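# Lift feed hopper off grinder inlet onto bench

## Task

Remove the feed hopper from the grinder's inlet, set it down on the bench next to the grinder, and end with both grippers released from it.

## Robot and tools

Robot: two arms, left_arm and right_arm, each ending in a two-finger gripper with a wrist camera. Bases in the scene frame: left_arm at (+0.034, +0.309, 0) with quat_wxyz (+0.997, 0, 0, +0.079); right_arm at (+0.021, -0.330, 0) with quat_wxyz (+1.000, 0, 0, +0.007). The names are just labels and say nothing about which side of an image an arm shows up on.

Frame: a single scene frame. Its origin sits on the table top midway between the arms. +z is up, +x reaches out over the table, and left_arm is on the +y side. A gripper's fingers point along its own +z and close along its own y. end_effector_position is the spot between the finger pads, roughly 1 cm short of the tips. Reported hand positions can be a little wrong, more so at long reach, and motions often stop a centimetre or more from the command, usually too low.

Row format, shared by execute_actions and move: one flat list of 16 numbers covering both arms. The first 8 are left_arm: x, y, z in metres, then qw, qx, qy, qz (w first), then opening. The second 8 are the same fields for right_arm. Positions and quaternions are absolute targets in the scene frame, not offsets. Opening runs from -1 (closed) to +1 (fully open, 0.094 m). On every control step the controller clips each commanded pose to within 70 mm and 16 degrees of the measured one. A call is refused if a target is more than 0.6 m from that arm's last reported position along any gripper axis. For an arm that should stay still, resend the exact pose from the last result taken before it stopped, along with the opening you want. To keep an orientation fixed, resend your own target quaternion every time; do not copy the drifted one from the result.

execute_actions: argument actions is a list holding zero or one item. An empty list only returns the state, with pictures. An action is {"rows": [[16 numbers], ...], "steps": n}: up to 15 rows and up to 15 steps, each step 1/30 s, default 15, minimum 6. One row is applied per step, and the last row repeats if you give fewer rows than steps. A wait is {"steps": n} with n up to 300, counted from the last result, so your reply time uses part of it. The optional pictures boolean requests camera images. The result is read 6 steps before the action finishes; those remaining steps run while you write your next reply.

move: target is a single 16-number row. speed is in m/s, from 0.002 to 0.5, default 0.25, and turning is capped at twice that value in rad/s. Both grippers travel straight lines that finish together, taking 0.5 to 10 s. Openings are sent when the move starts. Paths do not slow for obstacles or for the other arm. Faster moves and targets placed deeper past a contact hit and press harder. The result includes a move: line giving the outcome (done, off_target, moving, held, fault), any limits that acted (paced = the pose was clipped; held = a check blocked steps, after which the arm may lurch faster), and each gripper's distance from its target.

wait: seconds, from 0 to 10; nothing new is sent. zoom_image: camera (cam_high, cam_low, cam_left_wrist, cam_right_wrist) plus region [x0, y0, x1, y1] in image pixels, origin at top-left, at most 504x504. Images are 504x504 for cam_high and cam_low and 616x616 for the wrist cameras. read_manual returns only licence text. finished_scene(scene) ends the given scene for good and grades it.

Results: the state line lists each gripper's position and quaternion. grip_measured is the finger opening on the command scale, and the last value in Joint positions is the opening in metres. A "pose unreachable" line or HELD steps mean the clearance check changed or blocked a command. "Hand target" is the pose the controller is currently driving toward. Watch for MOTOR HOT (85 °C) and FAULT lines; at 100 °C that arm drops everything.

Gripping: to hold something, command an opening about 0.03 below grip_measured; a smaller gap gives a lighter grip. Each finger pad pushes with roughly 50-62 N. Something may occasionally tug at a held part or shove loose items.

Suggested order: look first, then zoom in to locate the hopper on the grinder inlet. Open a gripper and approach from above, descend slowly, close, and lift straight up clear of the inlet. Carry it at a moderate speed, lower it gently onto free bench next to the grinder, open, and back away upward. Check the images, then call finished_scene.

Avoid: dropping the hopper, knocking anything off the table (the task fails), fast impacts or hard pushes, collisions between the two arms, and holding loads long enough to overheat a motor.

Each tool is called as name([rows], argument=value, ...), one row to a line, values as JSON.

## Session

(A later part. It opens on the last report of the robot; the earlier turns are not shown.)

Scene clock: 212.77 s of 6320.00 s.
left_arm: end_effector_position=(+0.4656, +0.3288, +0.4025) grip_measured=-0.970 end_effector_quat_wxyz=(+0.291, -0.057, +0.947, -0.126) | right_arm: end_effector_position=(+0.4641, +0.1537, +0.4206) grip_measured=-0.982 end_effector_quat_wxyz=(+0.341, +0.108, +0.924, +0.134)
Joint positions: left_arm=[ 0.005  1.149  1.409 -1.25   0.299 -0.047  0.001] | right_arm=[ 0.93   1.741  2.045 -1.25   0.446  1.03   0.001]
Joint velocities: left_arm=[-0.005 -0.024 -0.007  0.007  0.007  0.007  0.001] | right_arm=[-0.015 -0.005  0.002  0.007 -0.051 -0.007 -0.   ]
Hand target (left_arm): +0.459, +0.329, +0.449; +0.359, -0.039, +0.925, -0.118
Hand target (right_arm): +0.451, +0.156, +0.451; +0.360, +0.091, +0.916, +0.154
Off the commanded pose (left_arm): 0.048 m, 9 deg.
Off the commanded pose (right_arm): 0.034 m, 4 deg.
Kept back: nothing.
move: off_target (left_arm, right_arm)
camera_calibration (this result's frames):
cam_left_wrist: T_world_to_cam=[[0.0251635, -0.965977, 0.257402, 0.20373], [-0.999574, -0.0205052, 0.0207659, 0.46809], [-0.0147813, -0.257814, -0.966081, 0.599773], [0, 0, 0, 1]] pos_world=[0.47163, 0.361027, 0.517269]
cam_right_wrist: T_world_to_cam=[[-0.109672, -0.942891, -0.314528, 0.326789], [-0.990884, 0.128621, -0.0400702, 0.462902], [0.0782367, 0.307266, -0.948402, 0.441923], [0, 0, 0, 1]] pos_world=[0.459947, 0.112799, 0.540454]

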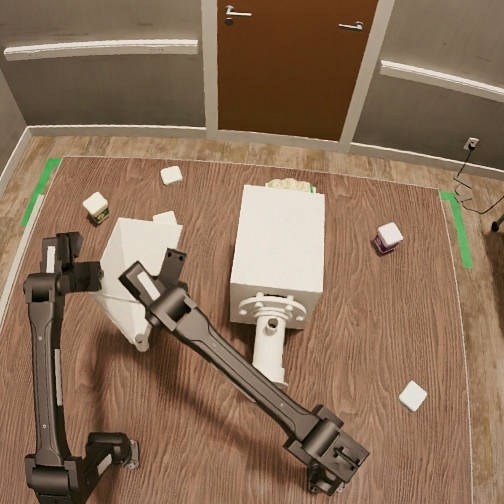

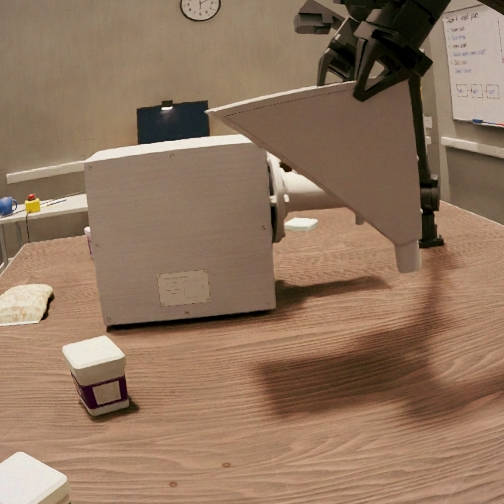

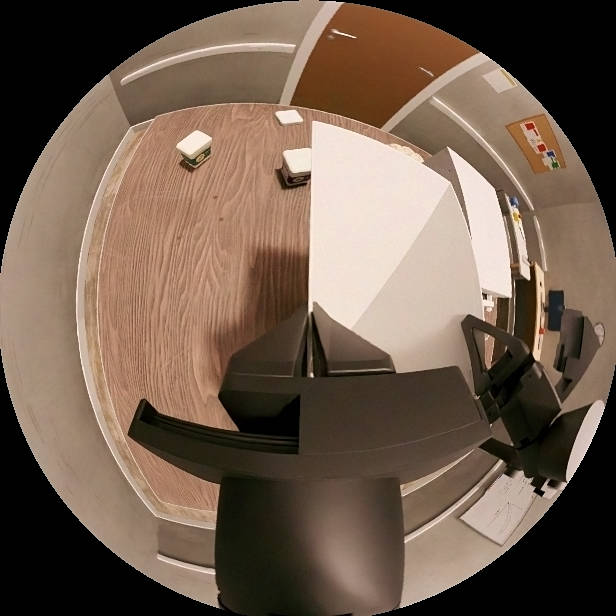

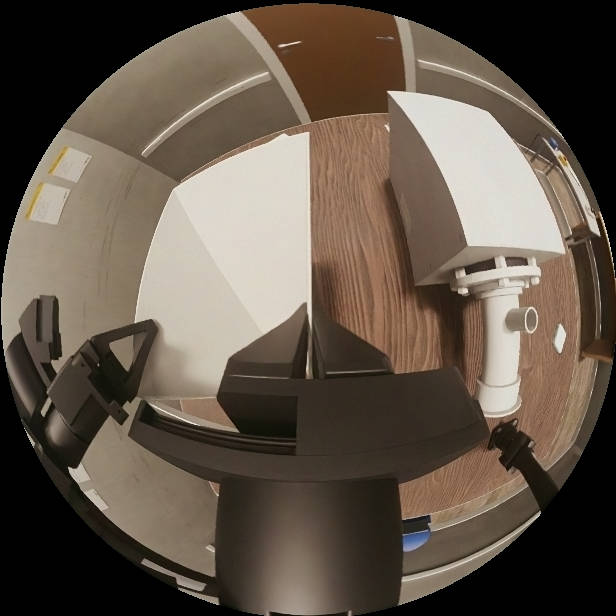

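move(target=[0.51,0.33,0.3,-0.01,-0.078,0.989,-0.096,-1,0.5,0.152,0.29,-0.005,0.14,0.98,0.111,-1], speed=0.08)

Scene clock: 217.83 s of 6320.00 s.
left_arm: end_effector_position=(+0.4887, +0.3320, +0.2505) grip_measured=-0.970 end_effector_quat_wxyz=(-0.058, -0.094, +0.989, -0.094) | right_arm: end_effector_position=(+0.4907, +0.1599, +0.2668) grip_measured=-0.983 end_effector_quat_wxyz=(-0.012, +0.142, +0.985, +0.096)
Joint positions: left_arm=[-0.038  1.603  1.564 -1.654  0.184 -0.058  0.001] | right_arm=[ 0.759  2.103  2.331 -1.661 -0.136  1.068  0.001]
Joint velocities: left_arm=[ 0.005  0.005  0.002 -0.002  0.051  0.051 -0.001] | right_arm=[-0.005  0.005 -0.012 -0.012 -0.022  0.007 -0.   ]
Hand target (left_arm): +0.505, +0.330, +0.301; -0.008, -0.077, +0.993, -0.091
Hand target (right_arm): +0.502, +0.154, +0.288; +0.000, +0.140, +0.984, +0.107
Off the commanded pose (left_arm): 0.054 m, 6 deg.
Off the commanded pose (right_arm): 0.026 m, 2 deg.
joint sent to its limit (right arm) — the command would take joint 4 (wrist pitch) past its lower limit, so that joint was sent only as far as its limit.
Kept back: nothing.
move: off_target (left_arm, right_arm)
camera_calibration (this result's frames):
cam_left_wrist: T_world_to_cam=[[0.179672, -0.968889, 0.17021, 0.192649], [-0.742351, -0.0200106, 0.669712, 0.20602], [-0.645471, -0.246685, -0.722851, 0.697723], [0, 0, 0, 1]] pos_world=[0.568685, 0.362895, 0.333585]
cam_right_wrist: T_world_to_cam=[[-0.277382, -0.943801, -0.179717, 0.333688], [-0.768498, 0.105695, 0.631062, 0.197827], [-0.576602, 0.313158, -0.754627, 0.560762], [0, 0, 0, 1]] pos_world=[0.567925, 0.118419, 0.358294]

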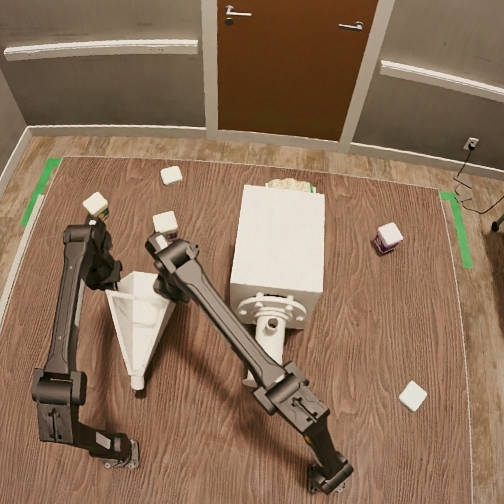

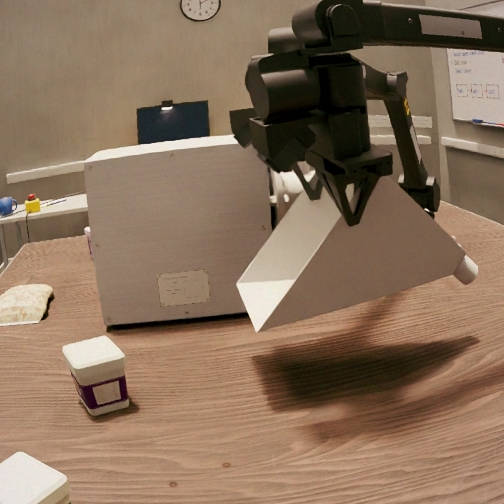

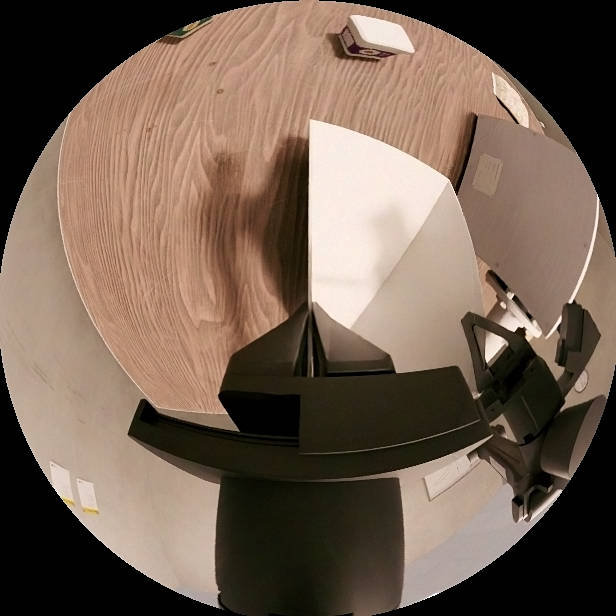

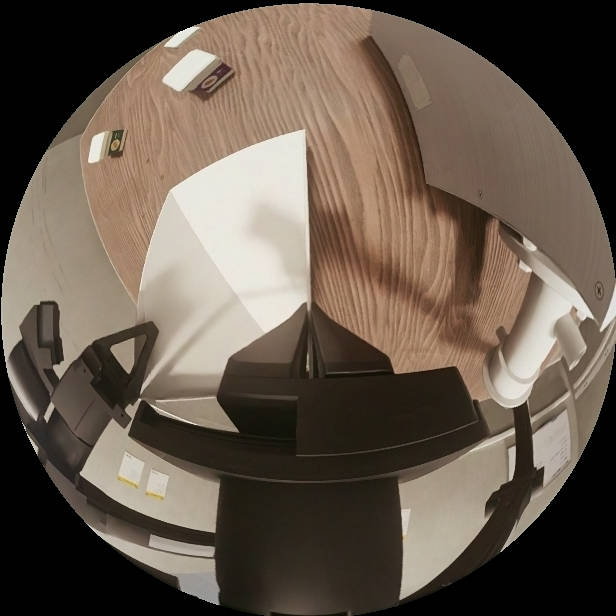

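move(target=[0.51,0.33,0.225,0.04,-0.085,0.989,-0.096,-1,0.5,0.152,0.215,0.04,0.14,0.98,0.111,-1], speed=0.04)

Scene clock: 220.80 s of 6320.00 s.
left_arm: end_effector_position=(+0.5033, +0.3301, +0.1815) grip_measured=-0.970 end_effector_quat_wxyz=(-0.019, -0.093, +0.991, -0.099) | right_arm: end_effector_position=(+0.5046, +0.1602, +0.1963) grip_measured=-0.983 end_effector_quat_wxyz=(+0.033, +0.142, +0.983, +0.109)
Joint positions: left_arm=[-0.042  1.613  1.396 -1.397  0.196 -0.066  0.001] | right_arm=[ 0.759  2.042  2.039 -1.354 -0.081  1.068  0.001]
Joint velocities: left_arm=[-0.005 -0.015  0.002 -0.012 -0.066 -0.051  0.   ] | right_arm=[-0.005 -0.005 -0.017 -0.017  0.081 -0.007  0.   ]
Hand target (left_arm): +0.509, +0.330, +0.224; +0.040, -0.086, +0.991, -0.098
Hand target (right_arm): +0.501, +0.153, +0.215; +0.040, +0.141, +0.983, +0.112
Off the commanded pose (left_arm): 0.044 m, 7 deg.
Off the commanded pose (right_arm): 0.021 m, 1 deg.
Kept back: nothing.
move: off_target (left_arm, right_arm)
camera_calibration (this result's frames):
cam_left_wrist: T_world_to_cam=[[0.170386, -0.967615, 0.18625, 0.201236], [-0.793074, -0.0224848, 0.60871, 0.300408], [-0.58481, -0.251426, -0.771222, 0.6366], [0, 0, 0, 1]] pos_world=[0.576248, 0.361531, 0.270618]
cam_right_wrist: T_world_to_cam=[[-0.268185, -0.938425, -0.217796, 0.327103], [-0.822323, 0.10522, 0.559208, 0.294282], [-0.501859, 0.32907, -0.799907, 0.484045], [0, 0, 0, 1]] pos_world=[0.572641, 0.116713, 0.293868]

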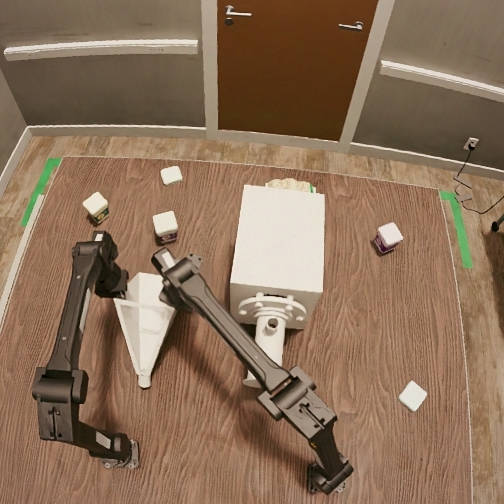

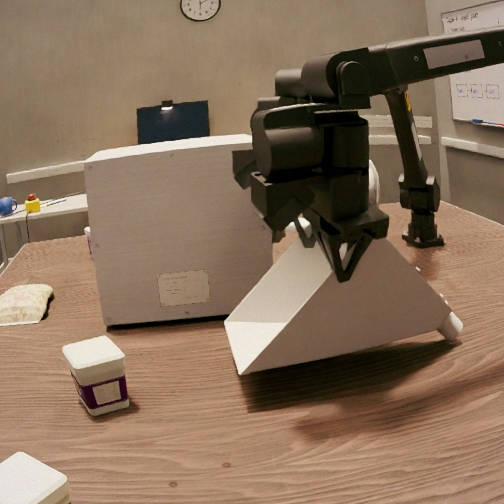

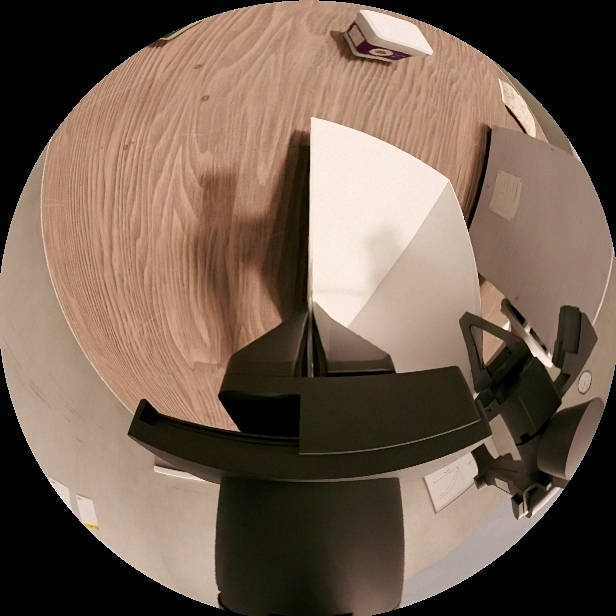

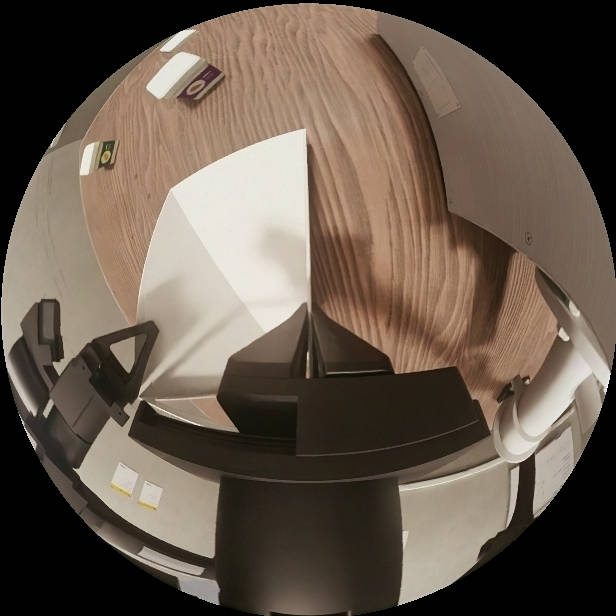

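move(target=[0.51,0.33,0.185,0.02,-0.09,0.989,-0.096,-1,0.505,0.156,0.178,0.04,0.14,0.98,0.111,-1], speed=0.025)

Scene clock: 222.80 s of 6320.00 s.
left_arm: end_effector_position=(+0.5031, +0.3284, +0.1663) grip_measured=-0.970 end_effector_quat_wxyz=(-0.017, -0.093, +0.991, -0.099) | right_arm: end_effector_position=(+0.5054, +0.1593, +0.1790) grip_measured=-0.983 end_effector_quat_wxyz=(+0.032, +0.145, +0.982, +0.116)
Joint positions: left_arm=[-0.045  1.619  1.362 -1.352  0.197 -0.071  0.001] | right_arm=[ 0.755  2.036  1.982 -1.294 -0.09   1.071  0.001]
Joint velocities: left_arm=[ 0.005  0.005  0.002 -0.007  0.022 -0.007 -0.   ] | right_arm=[ 0.005  0.005 -0.042 -0.012 -0.007  0.051 -0.001]
Hand target (left_arm): +0.510, +0.330, +0.185; +0.020, -0.091, +0.991, -0.097
Hand target (right_arm): +0.505, +0.156, +0.178; +0.040, +0.141, +0.983, +0.111
Off the commanded pose (left_arm): 0.020 m, 4 deg.
Off the commanded pose (right_arm): 0.003 m, 1 deg.
Kept back: nothing.
move: off_target (left_arm)
camera_calibration (this result's frames):
cam_left_wrist: T_world_to_cam=[[0.171485, -0.967349, 0.186625, 0.201758], [-0.795176, -0.0240697, 0.605901, 0.311524], [-0.581626, -0.252303, -0.77334, 0.62332], [0, 0, 0, 1]] pos_world=[0.575657, 0.359934, 0.255632]
cam_right_wrist: T_world_to_cam=[[-0.273305, -0.933785, -0.230976, 0.326953], [-0.821564, 0.101701, 0.560972, 0.304575], [-0.500336, 0.343078, -0.79496, 0.467023], [0, 0, 0, 1]] pos_world=[0.573254, 0.114103, 0.275925]

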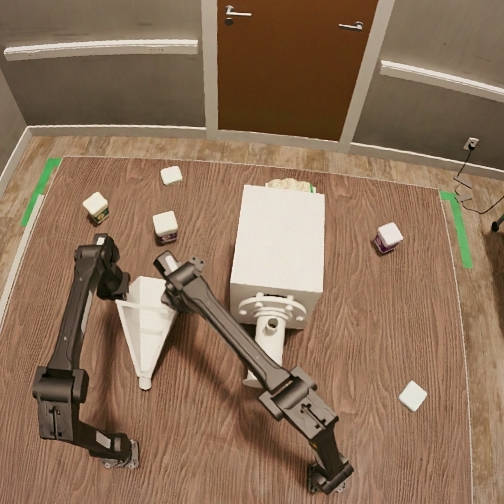

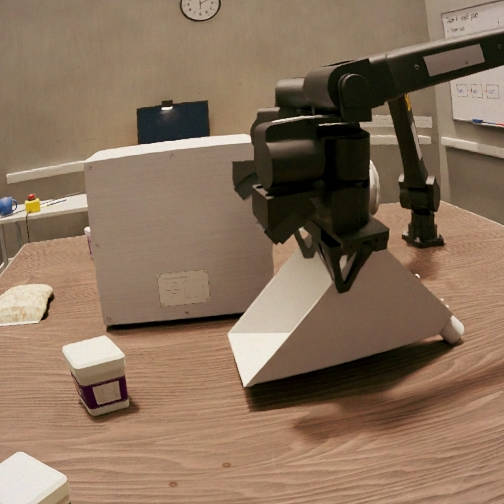

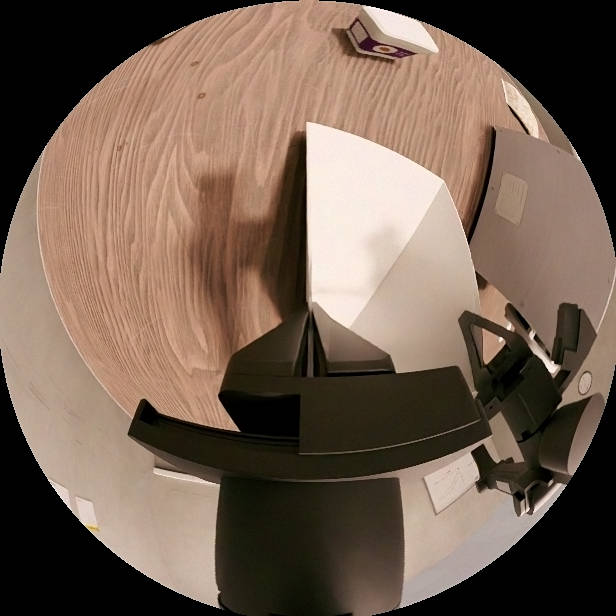

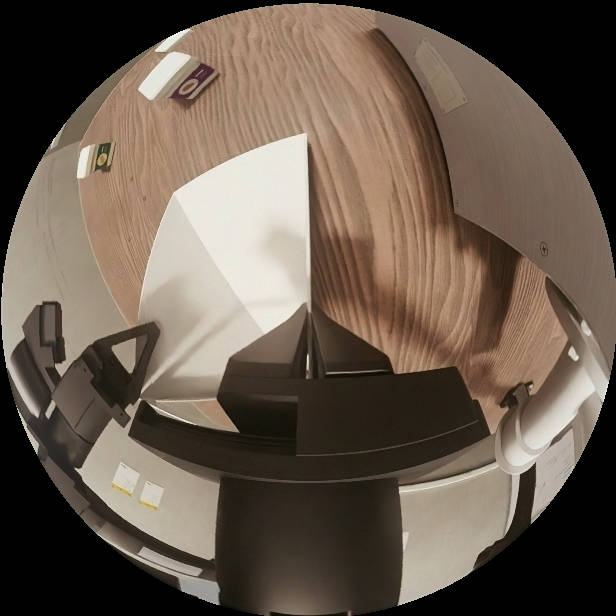

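move(target=[0.515,0.329,0.155,-0.01,-0.09,0.989,-0.096,-1,0.515,0.158,0.155,0.01,0.14,0.98,0.111,-1], speed=0.025)

Scene clock: 224.30 s of 6320.00 s.
left_arm: end_effector_position=(+0.5056, +0.3275, +0.1561) grip_measured=-0.970 end_effector_quat_wxyz=(-0.024, -0.095, +0.991, -0.096) | right_arm: end_effector_position=(+0.5072, +0.1588, +0.1667) grip_measured=-0.983 end_effector_quat_wxyz=(+0.007, +0.150, +0.981, +0.123)
Joint positions: left_arm=[-0.049  1.64   1.361 -1.342  0.192 -0.077  0.001] | right_arm=[ 0.74   2.056  1.982 -1.294 -0.139  1.072  0.001]
Joint velocities: left_arm=[-0.005  0.024  0.007 -0.002 -0.037 -0.022 -0.   ] | right_arm=[ 0.015  0.005  0.017 -0.002  0.037  0.037 -0.   ]
Hand target (left_arm): +0.515, +0.329, +0.155; -0.010, -0.090, +0.991, -0.096
Hand target (right_arm): +0.515, +0.158, +0.155; +0.010, +0.141, +0.984, +0.111
Off the commanded pose (left_arm): 0.010 m, 2 deg.
Off the commanded pose (right_arm): 0.014 m, 2 deg.
Kept back: nothing.
move: off_target (right_arm)
camera_calibration (this result's frames):
cam_left_wrist: T_world_to_cam=[[0.17562, -0.967749, 0.180607, 0.201382], [-0.786414, -0.0275486, 0.617085, 0.314627], [-0.592208, -0.250404, -0.76589, 0.620221], [0, 0, 0, 1]] pos_world=[0.57936, 0.35886, 0.244499]
cam_right_wrist: T_world_to_cam=[[-0.288956, -0.927519, -0.237092, 0.332047], [-0.793502, 0.0934889, 0.601344, 0.293337], [-0.535593, 0.361895, -0.763002, 0.467915], [0, 0, 0, 1]] pos_world=[0.579322, 0.11122, 0.259349]

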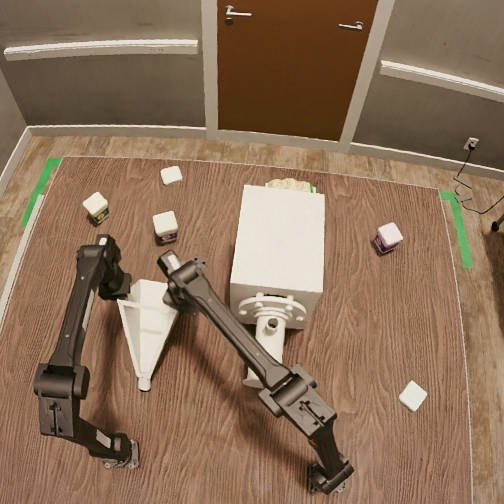

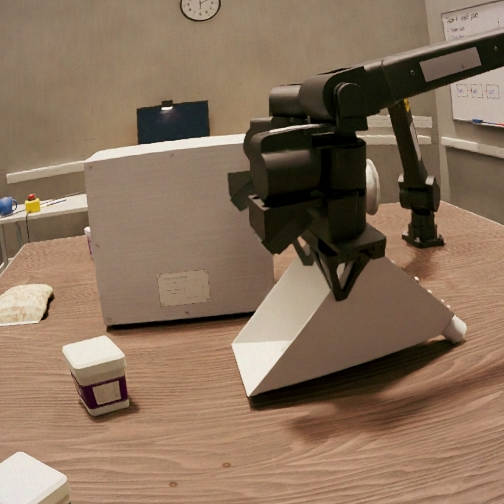

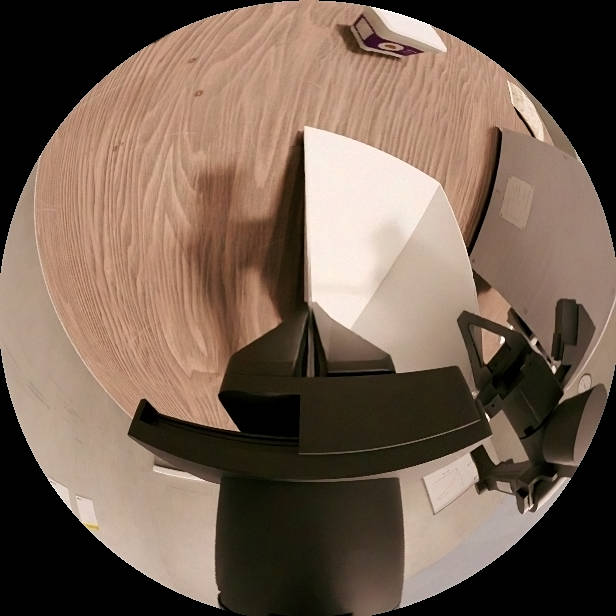

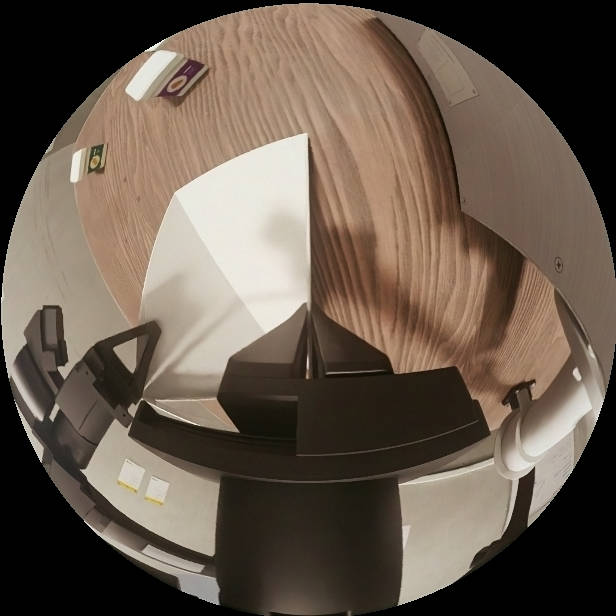

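move(target=[0.508,0.328,0.152,-0.02,-0.09,0.989,-0.096,-1,0.51,0.158,0.155,0.005,0.145,0.98,0.118,-0.5], speed=0.025)

move(target=[0.508,0.328,0.152,-0.02,-0.09,0.989,-0.096,-0.5,0.51,0.158,0.155,0.005,0.145,0.98,0.118,-0.5])

move(target=[0.5,0.345,0.26,-0.02,-0.09,0.989,-0.096,-0.5,0.5,0.14,0.26,0.005,0.145,0.98,0.118,-0.5], speed=0.1)

Scene clock: 225.27 s of 6320.00 s.
left_arm: end_effector_position=(+0.5044, +0.3292, +0.1534) grip_measured=-0.970 end_effector_quat_wxyz=(-0.027, -0.102, +0.990, -0.090) | right_arm: end_effector_position=(+0.5070, +0.1587, +0.1661) grip_measured=-0.501 end_effector_quat_wxyz=(+0.007, +0.150, +0.981, +0.122)
Joint positions: left_arm=[-0.05   1.642  1.358 -1.342  0.18  -0.091  0.001] | right_arm=[ 0.74   2.056  1.982 -1.293 -0.14   1.072  0.023]
Joint velocities: left_arm=[ 0.005 -0.005 -0.002 -0.007 -0.051  0.066  0.001] | right_arm=[ 0.005  0.005 -0.017 -0.002  0.066  0.022 -0.001]
Hand target (left_arm): +0.508, +0.328, +0.152; -0.020, -0.090, +0.991, -0.096
Hand target (right_arm): +0.510, +0.158, +0.155; +0.005, +0.145, +0.982, +0.118
Off the commanded pose (left_arm): 0.004 m, 2 deg.
Off the commanded pose (right_arm): 0.012 m, 1 deg.
Kept back: nothing.
move: off_target (right_arm)
camera_calibration (this result's frames):
cam_left_wrist: T_world_to_cam=[[0.189721, -0.967419, 0.167648, 0.198483], [-0.779964, -0.0447859, 0.62422, 0.316674], [-0.596374, -0.249187, -0.763049, 0.619155], [0, 0, 0, 1]] pos_world=[0.578586, 0.360484, 0.241496]
cam_right_wrist: T_world_to_cam=[[-0.289077, -0.927601, -0.236626, 0.331858], [-0.79302, 0.0935783, 0.601965, 0.293218], [-0.53624, 0.361663, -0.762658, 0.467744], [0, 0, 0, 1]] pos_world=[0.579283, 0.111227, 0.258748]

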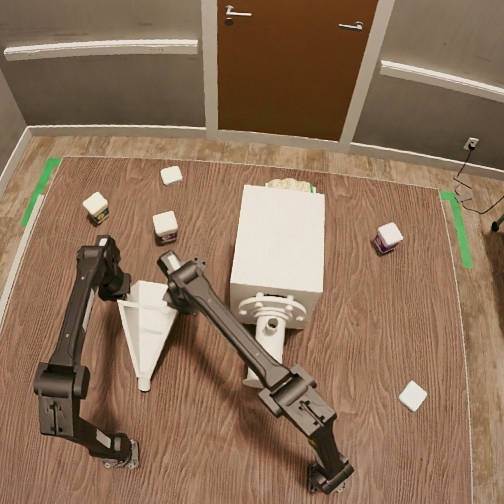

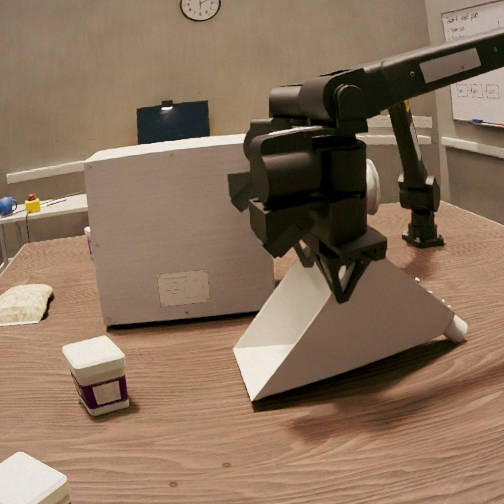

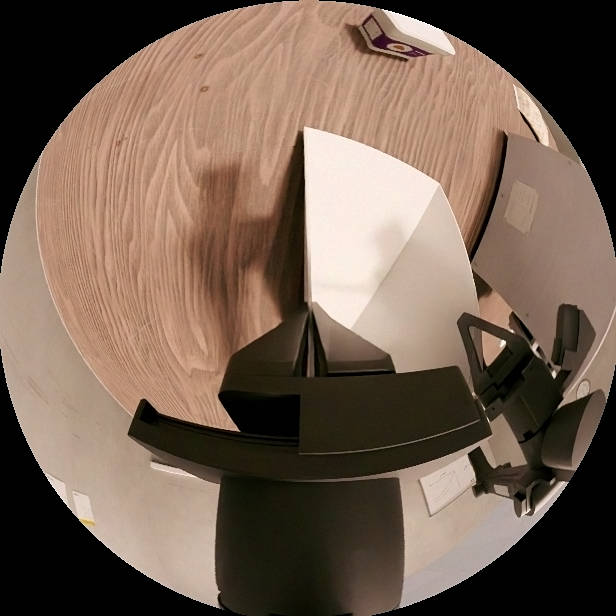

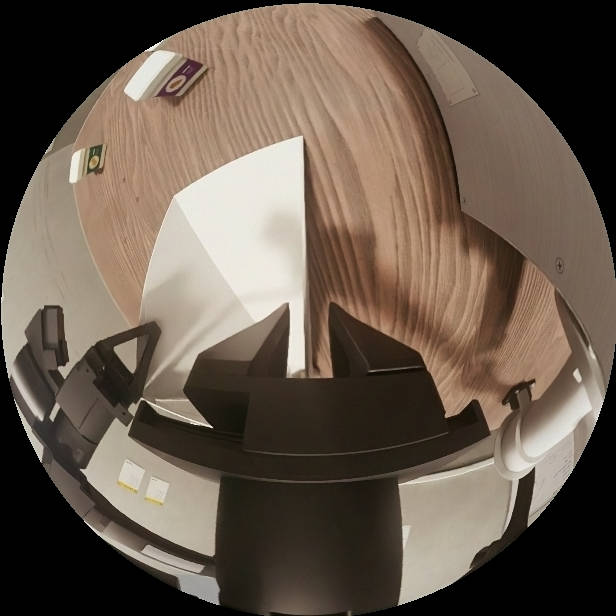

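Scene clock: 225.97 s of 6320.00 s.
left_arm: end_effector_position=(+0.5046, +0.3276, +0.1537) grip_measured=-0.502 end_effector_quat_wxyz=(-0.026, -0.096, +0.991, -0.095) | right_arm: end_effector_position=(+0.5074, +0.1585, +0.1655) grip_measured=-0.501 end_effector_quat_wxyz=(+0.007, +0.151, +0.981, +0.122)
Joint positions: left_arm=[-0.05   1.642  1.358 -1.342  0.19  -0.079  0.023] | right_arm=[ 0.74   2.056  1.98  -1.292 -0.139  1.073  0.023]
Joint velocities: left_arm=[-0.015 -0.015 -0.002  0.002 -0.081  0.022 -0.   ] | right_arm=[ 0.005 -0.024  0.017  0.007  0.051 -0.037  0.001]
Hand target (left_arm): +0.508, +0.328, +0.152; -0.020, -0.090, +0.991, -0.096
Hand target (right_arm): +0.510, +0.158, +0.155; +0.005, +0.145, +0.982, +0.118
Off the commanded pose (left_arm): 0.004 m, 1 deg.
Off the commanded pose (right_arm): 0.011 m, 1 deg.
Kept back: nothing.
move: off_target (right_arm)
camera_calibration (this result's frames):
cam_left_wrist: T_world_to_cam=[[0.17763, -0.967886, 0.177888, 0.201523], [-0.782761, -0.0294056, 0.621628, 0.313411], [-0.596434, -0.249663, -0.762847, 0.619308], [0, 0, 0, 1]] pos_world=[0.578906, 0.358886, 0.241764]
cam_right_wrist: T_world_to_cam=[[-0.290192, -0.927393, -0.236073, 0.331989], [-0.793245, 0.0951192, 0.601427, 0.293921], [-0.535304, 0.361794, -0.763253, 0.467115], [0, 0, 0, 1]] pos_world=[0.579541, 0.110927, 0.258129]

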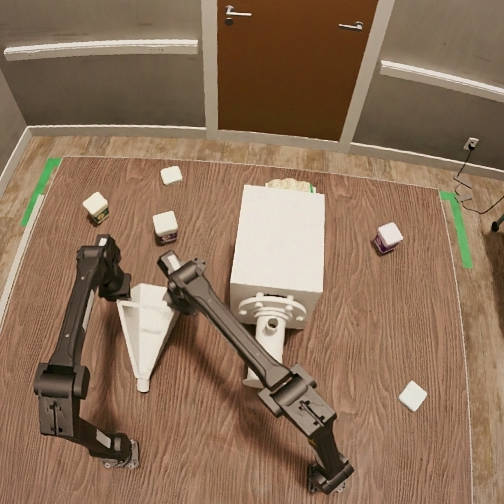

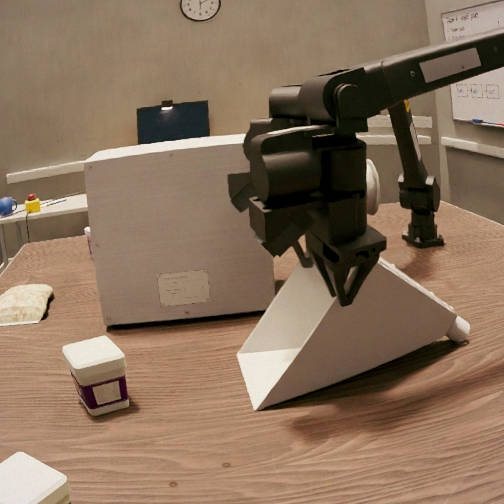

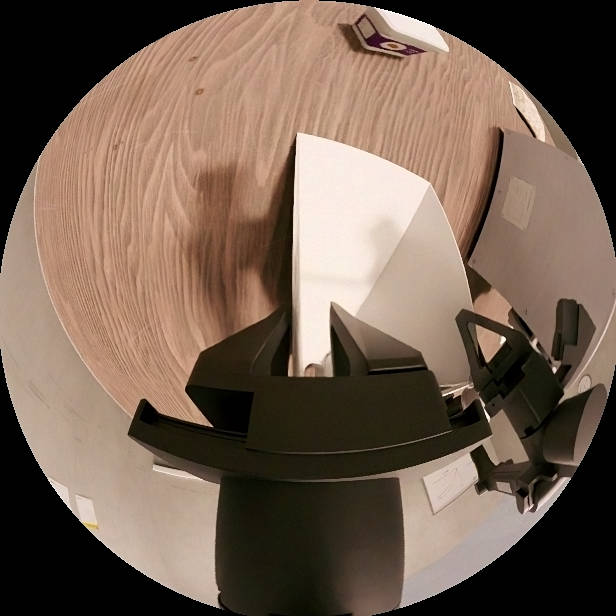

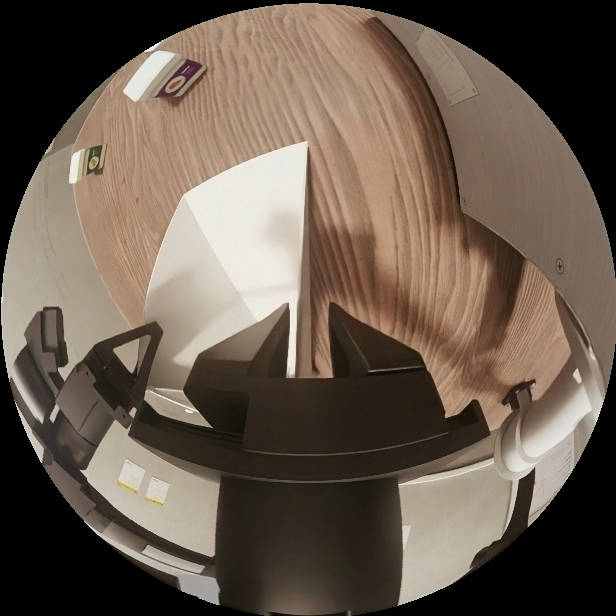

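Scene clock: 227.43 s of 6320.00 s.
left_arm: end_effector_position=(+0.4880, +0.3379, +0.2274) grip_measured=-0.502 end_effector_quat_wxyz=(-0.054, -0.093, +0.989, -0.097) | right_arm: end_effector_position=(+0.4861, +0.1368, +0.2346) grip_measured=-0.501 end_effector_quat_wxyz=(-0.012, +0.150, +0.984, +0.099)
Joint positions: left_arm=[-0.023  1.603  1.503 -1.588  0.19  -0.041  0.023] | right_arm=[ 0.737  2.006  2.088 -1.51  -0.142  1.065  0.023]
Joint velocities: left_arm=[-0.005 -0.005  0.017  0.012 -0.037  0.095  0.   ] | right_arm=[-0.005 -0.015 -0.032 -0.022  0.007 -0.022  0.   ]
Hand target (left_arm): +0.498, +0.345, +0.260; -0.020, -0.090, +0.991, -0.096
Hand target (right_arm): +0.497, +0.137, +0.260; +0.006, +0.146, +0.982, +0.118
Off the commanded pose (left_arm): 0.035 m, 4 deg.
Off the commanded pose (right_arm): 0.029 m, 3 deg.
Kept back: nothing.
move: off_target (left_arm, right_arm)
camera_calibration (this result's frames):
cam_left_wrist: T_world_to_cam=[[0.177385, -0.967872, 0.178206, 0.201389], [-0.748157, -0.0149799, 0.663353, 0.223596], [-0.639372, -0.250995, -0.726777, 0.681392], [0, 0, 0, 1]] pos_world=[0.567224, 0.369294, 0.311008]
cam_right_wrist: T_world_to_cam=[[-0.294368, -0.937405, -0.186061, 0.313729], [-0.766007, 0.115011, 0.63246, 0.2142], [-0.571473, 0.3287, -0.751914, 0.535787], [0, 0, 0, 1]] pos_world=[0.562618, 0.0933433, 0.325765]

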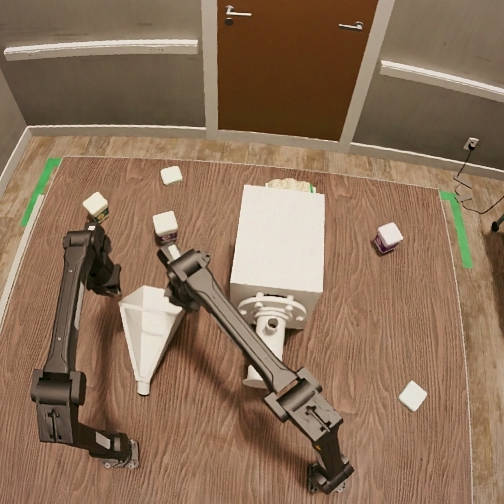

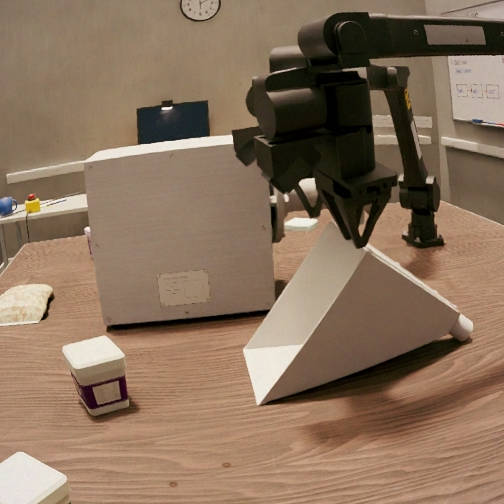

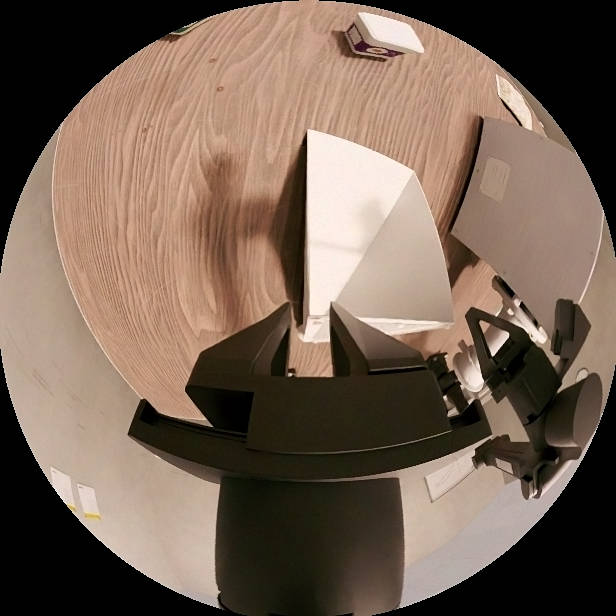

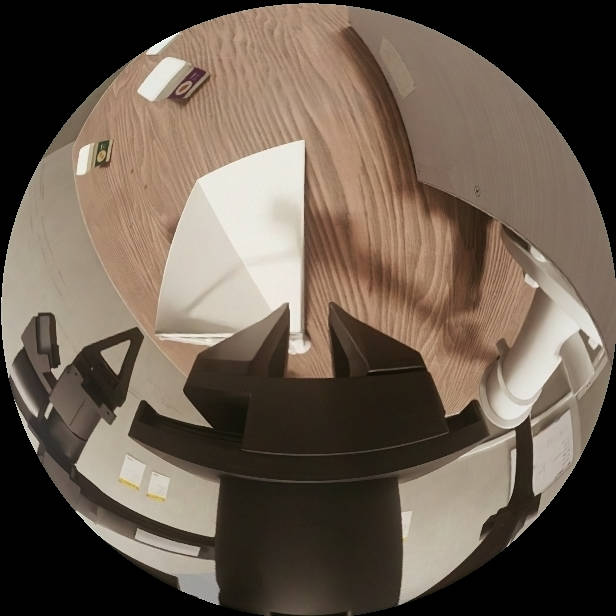

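finished_scene(scene=1)

The scene is finished: the task was done.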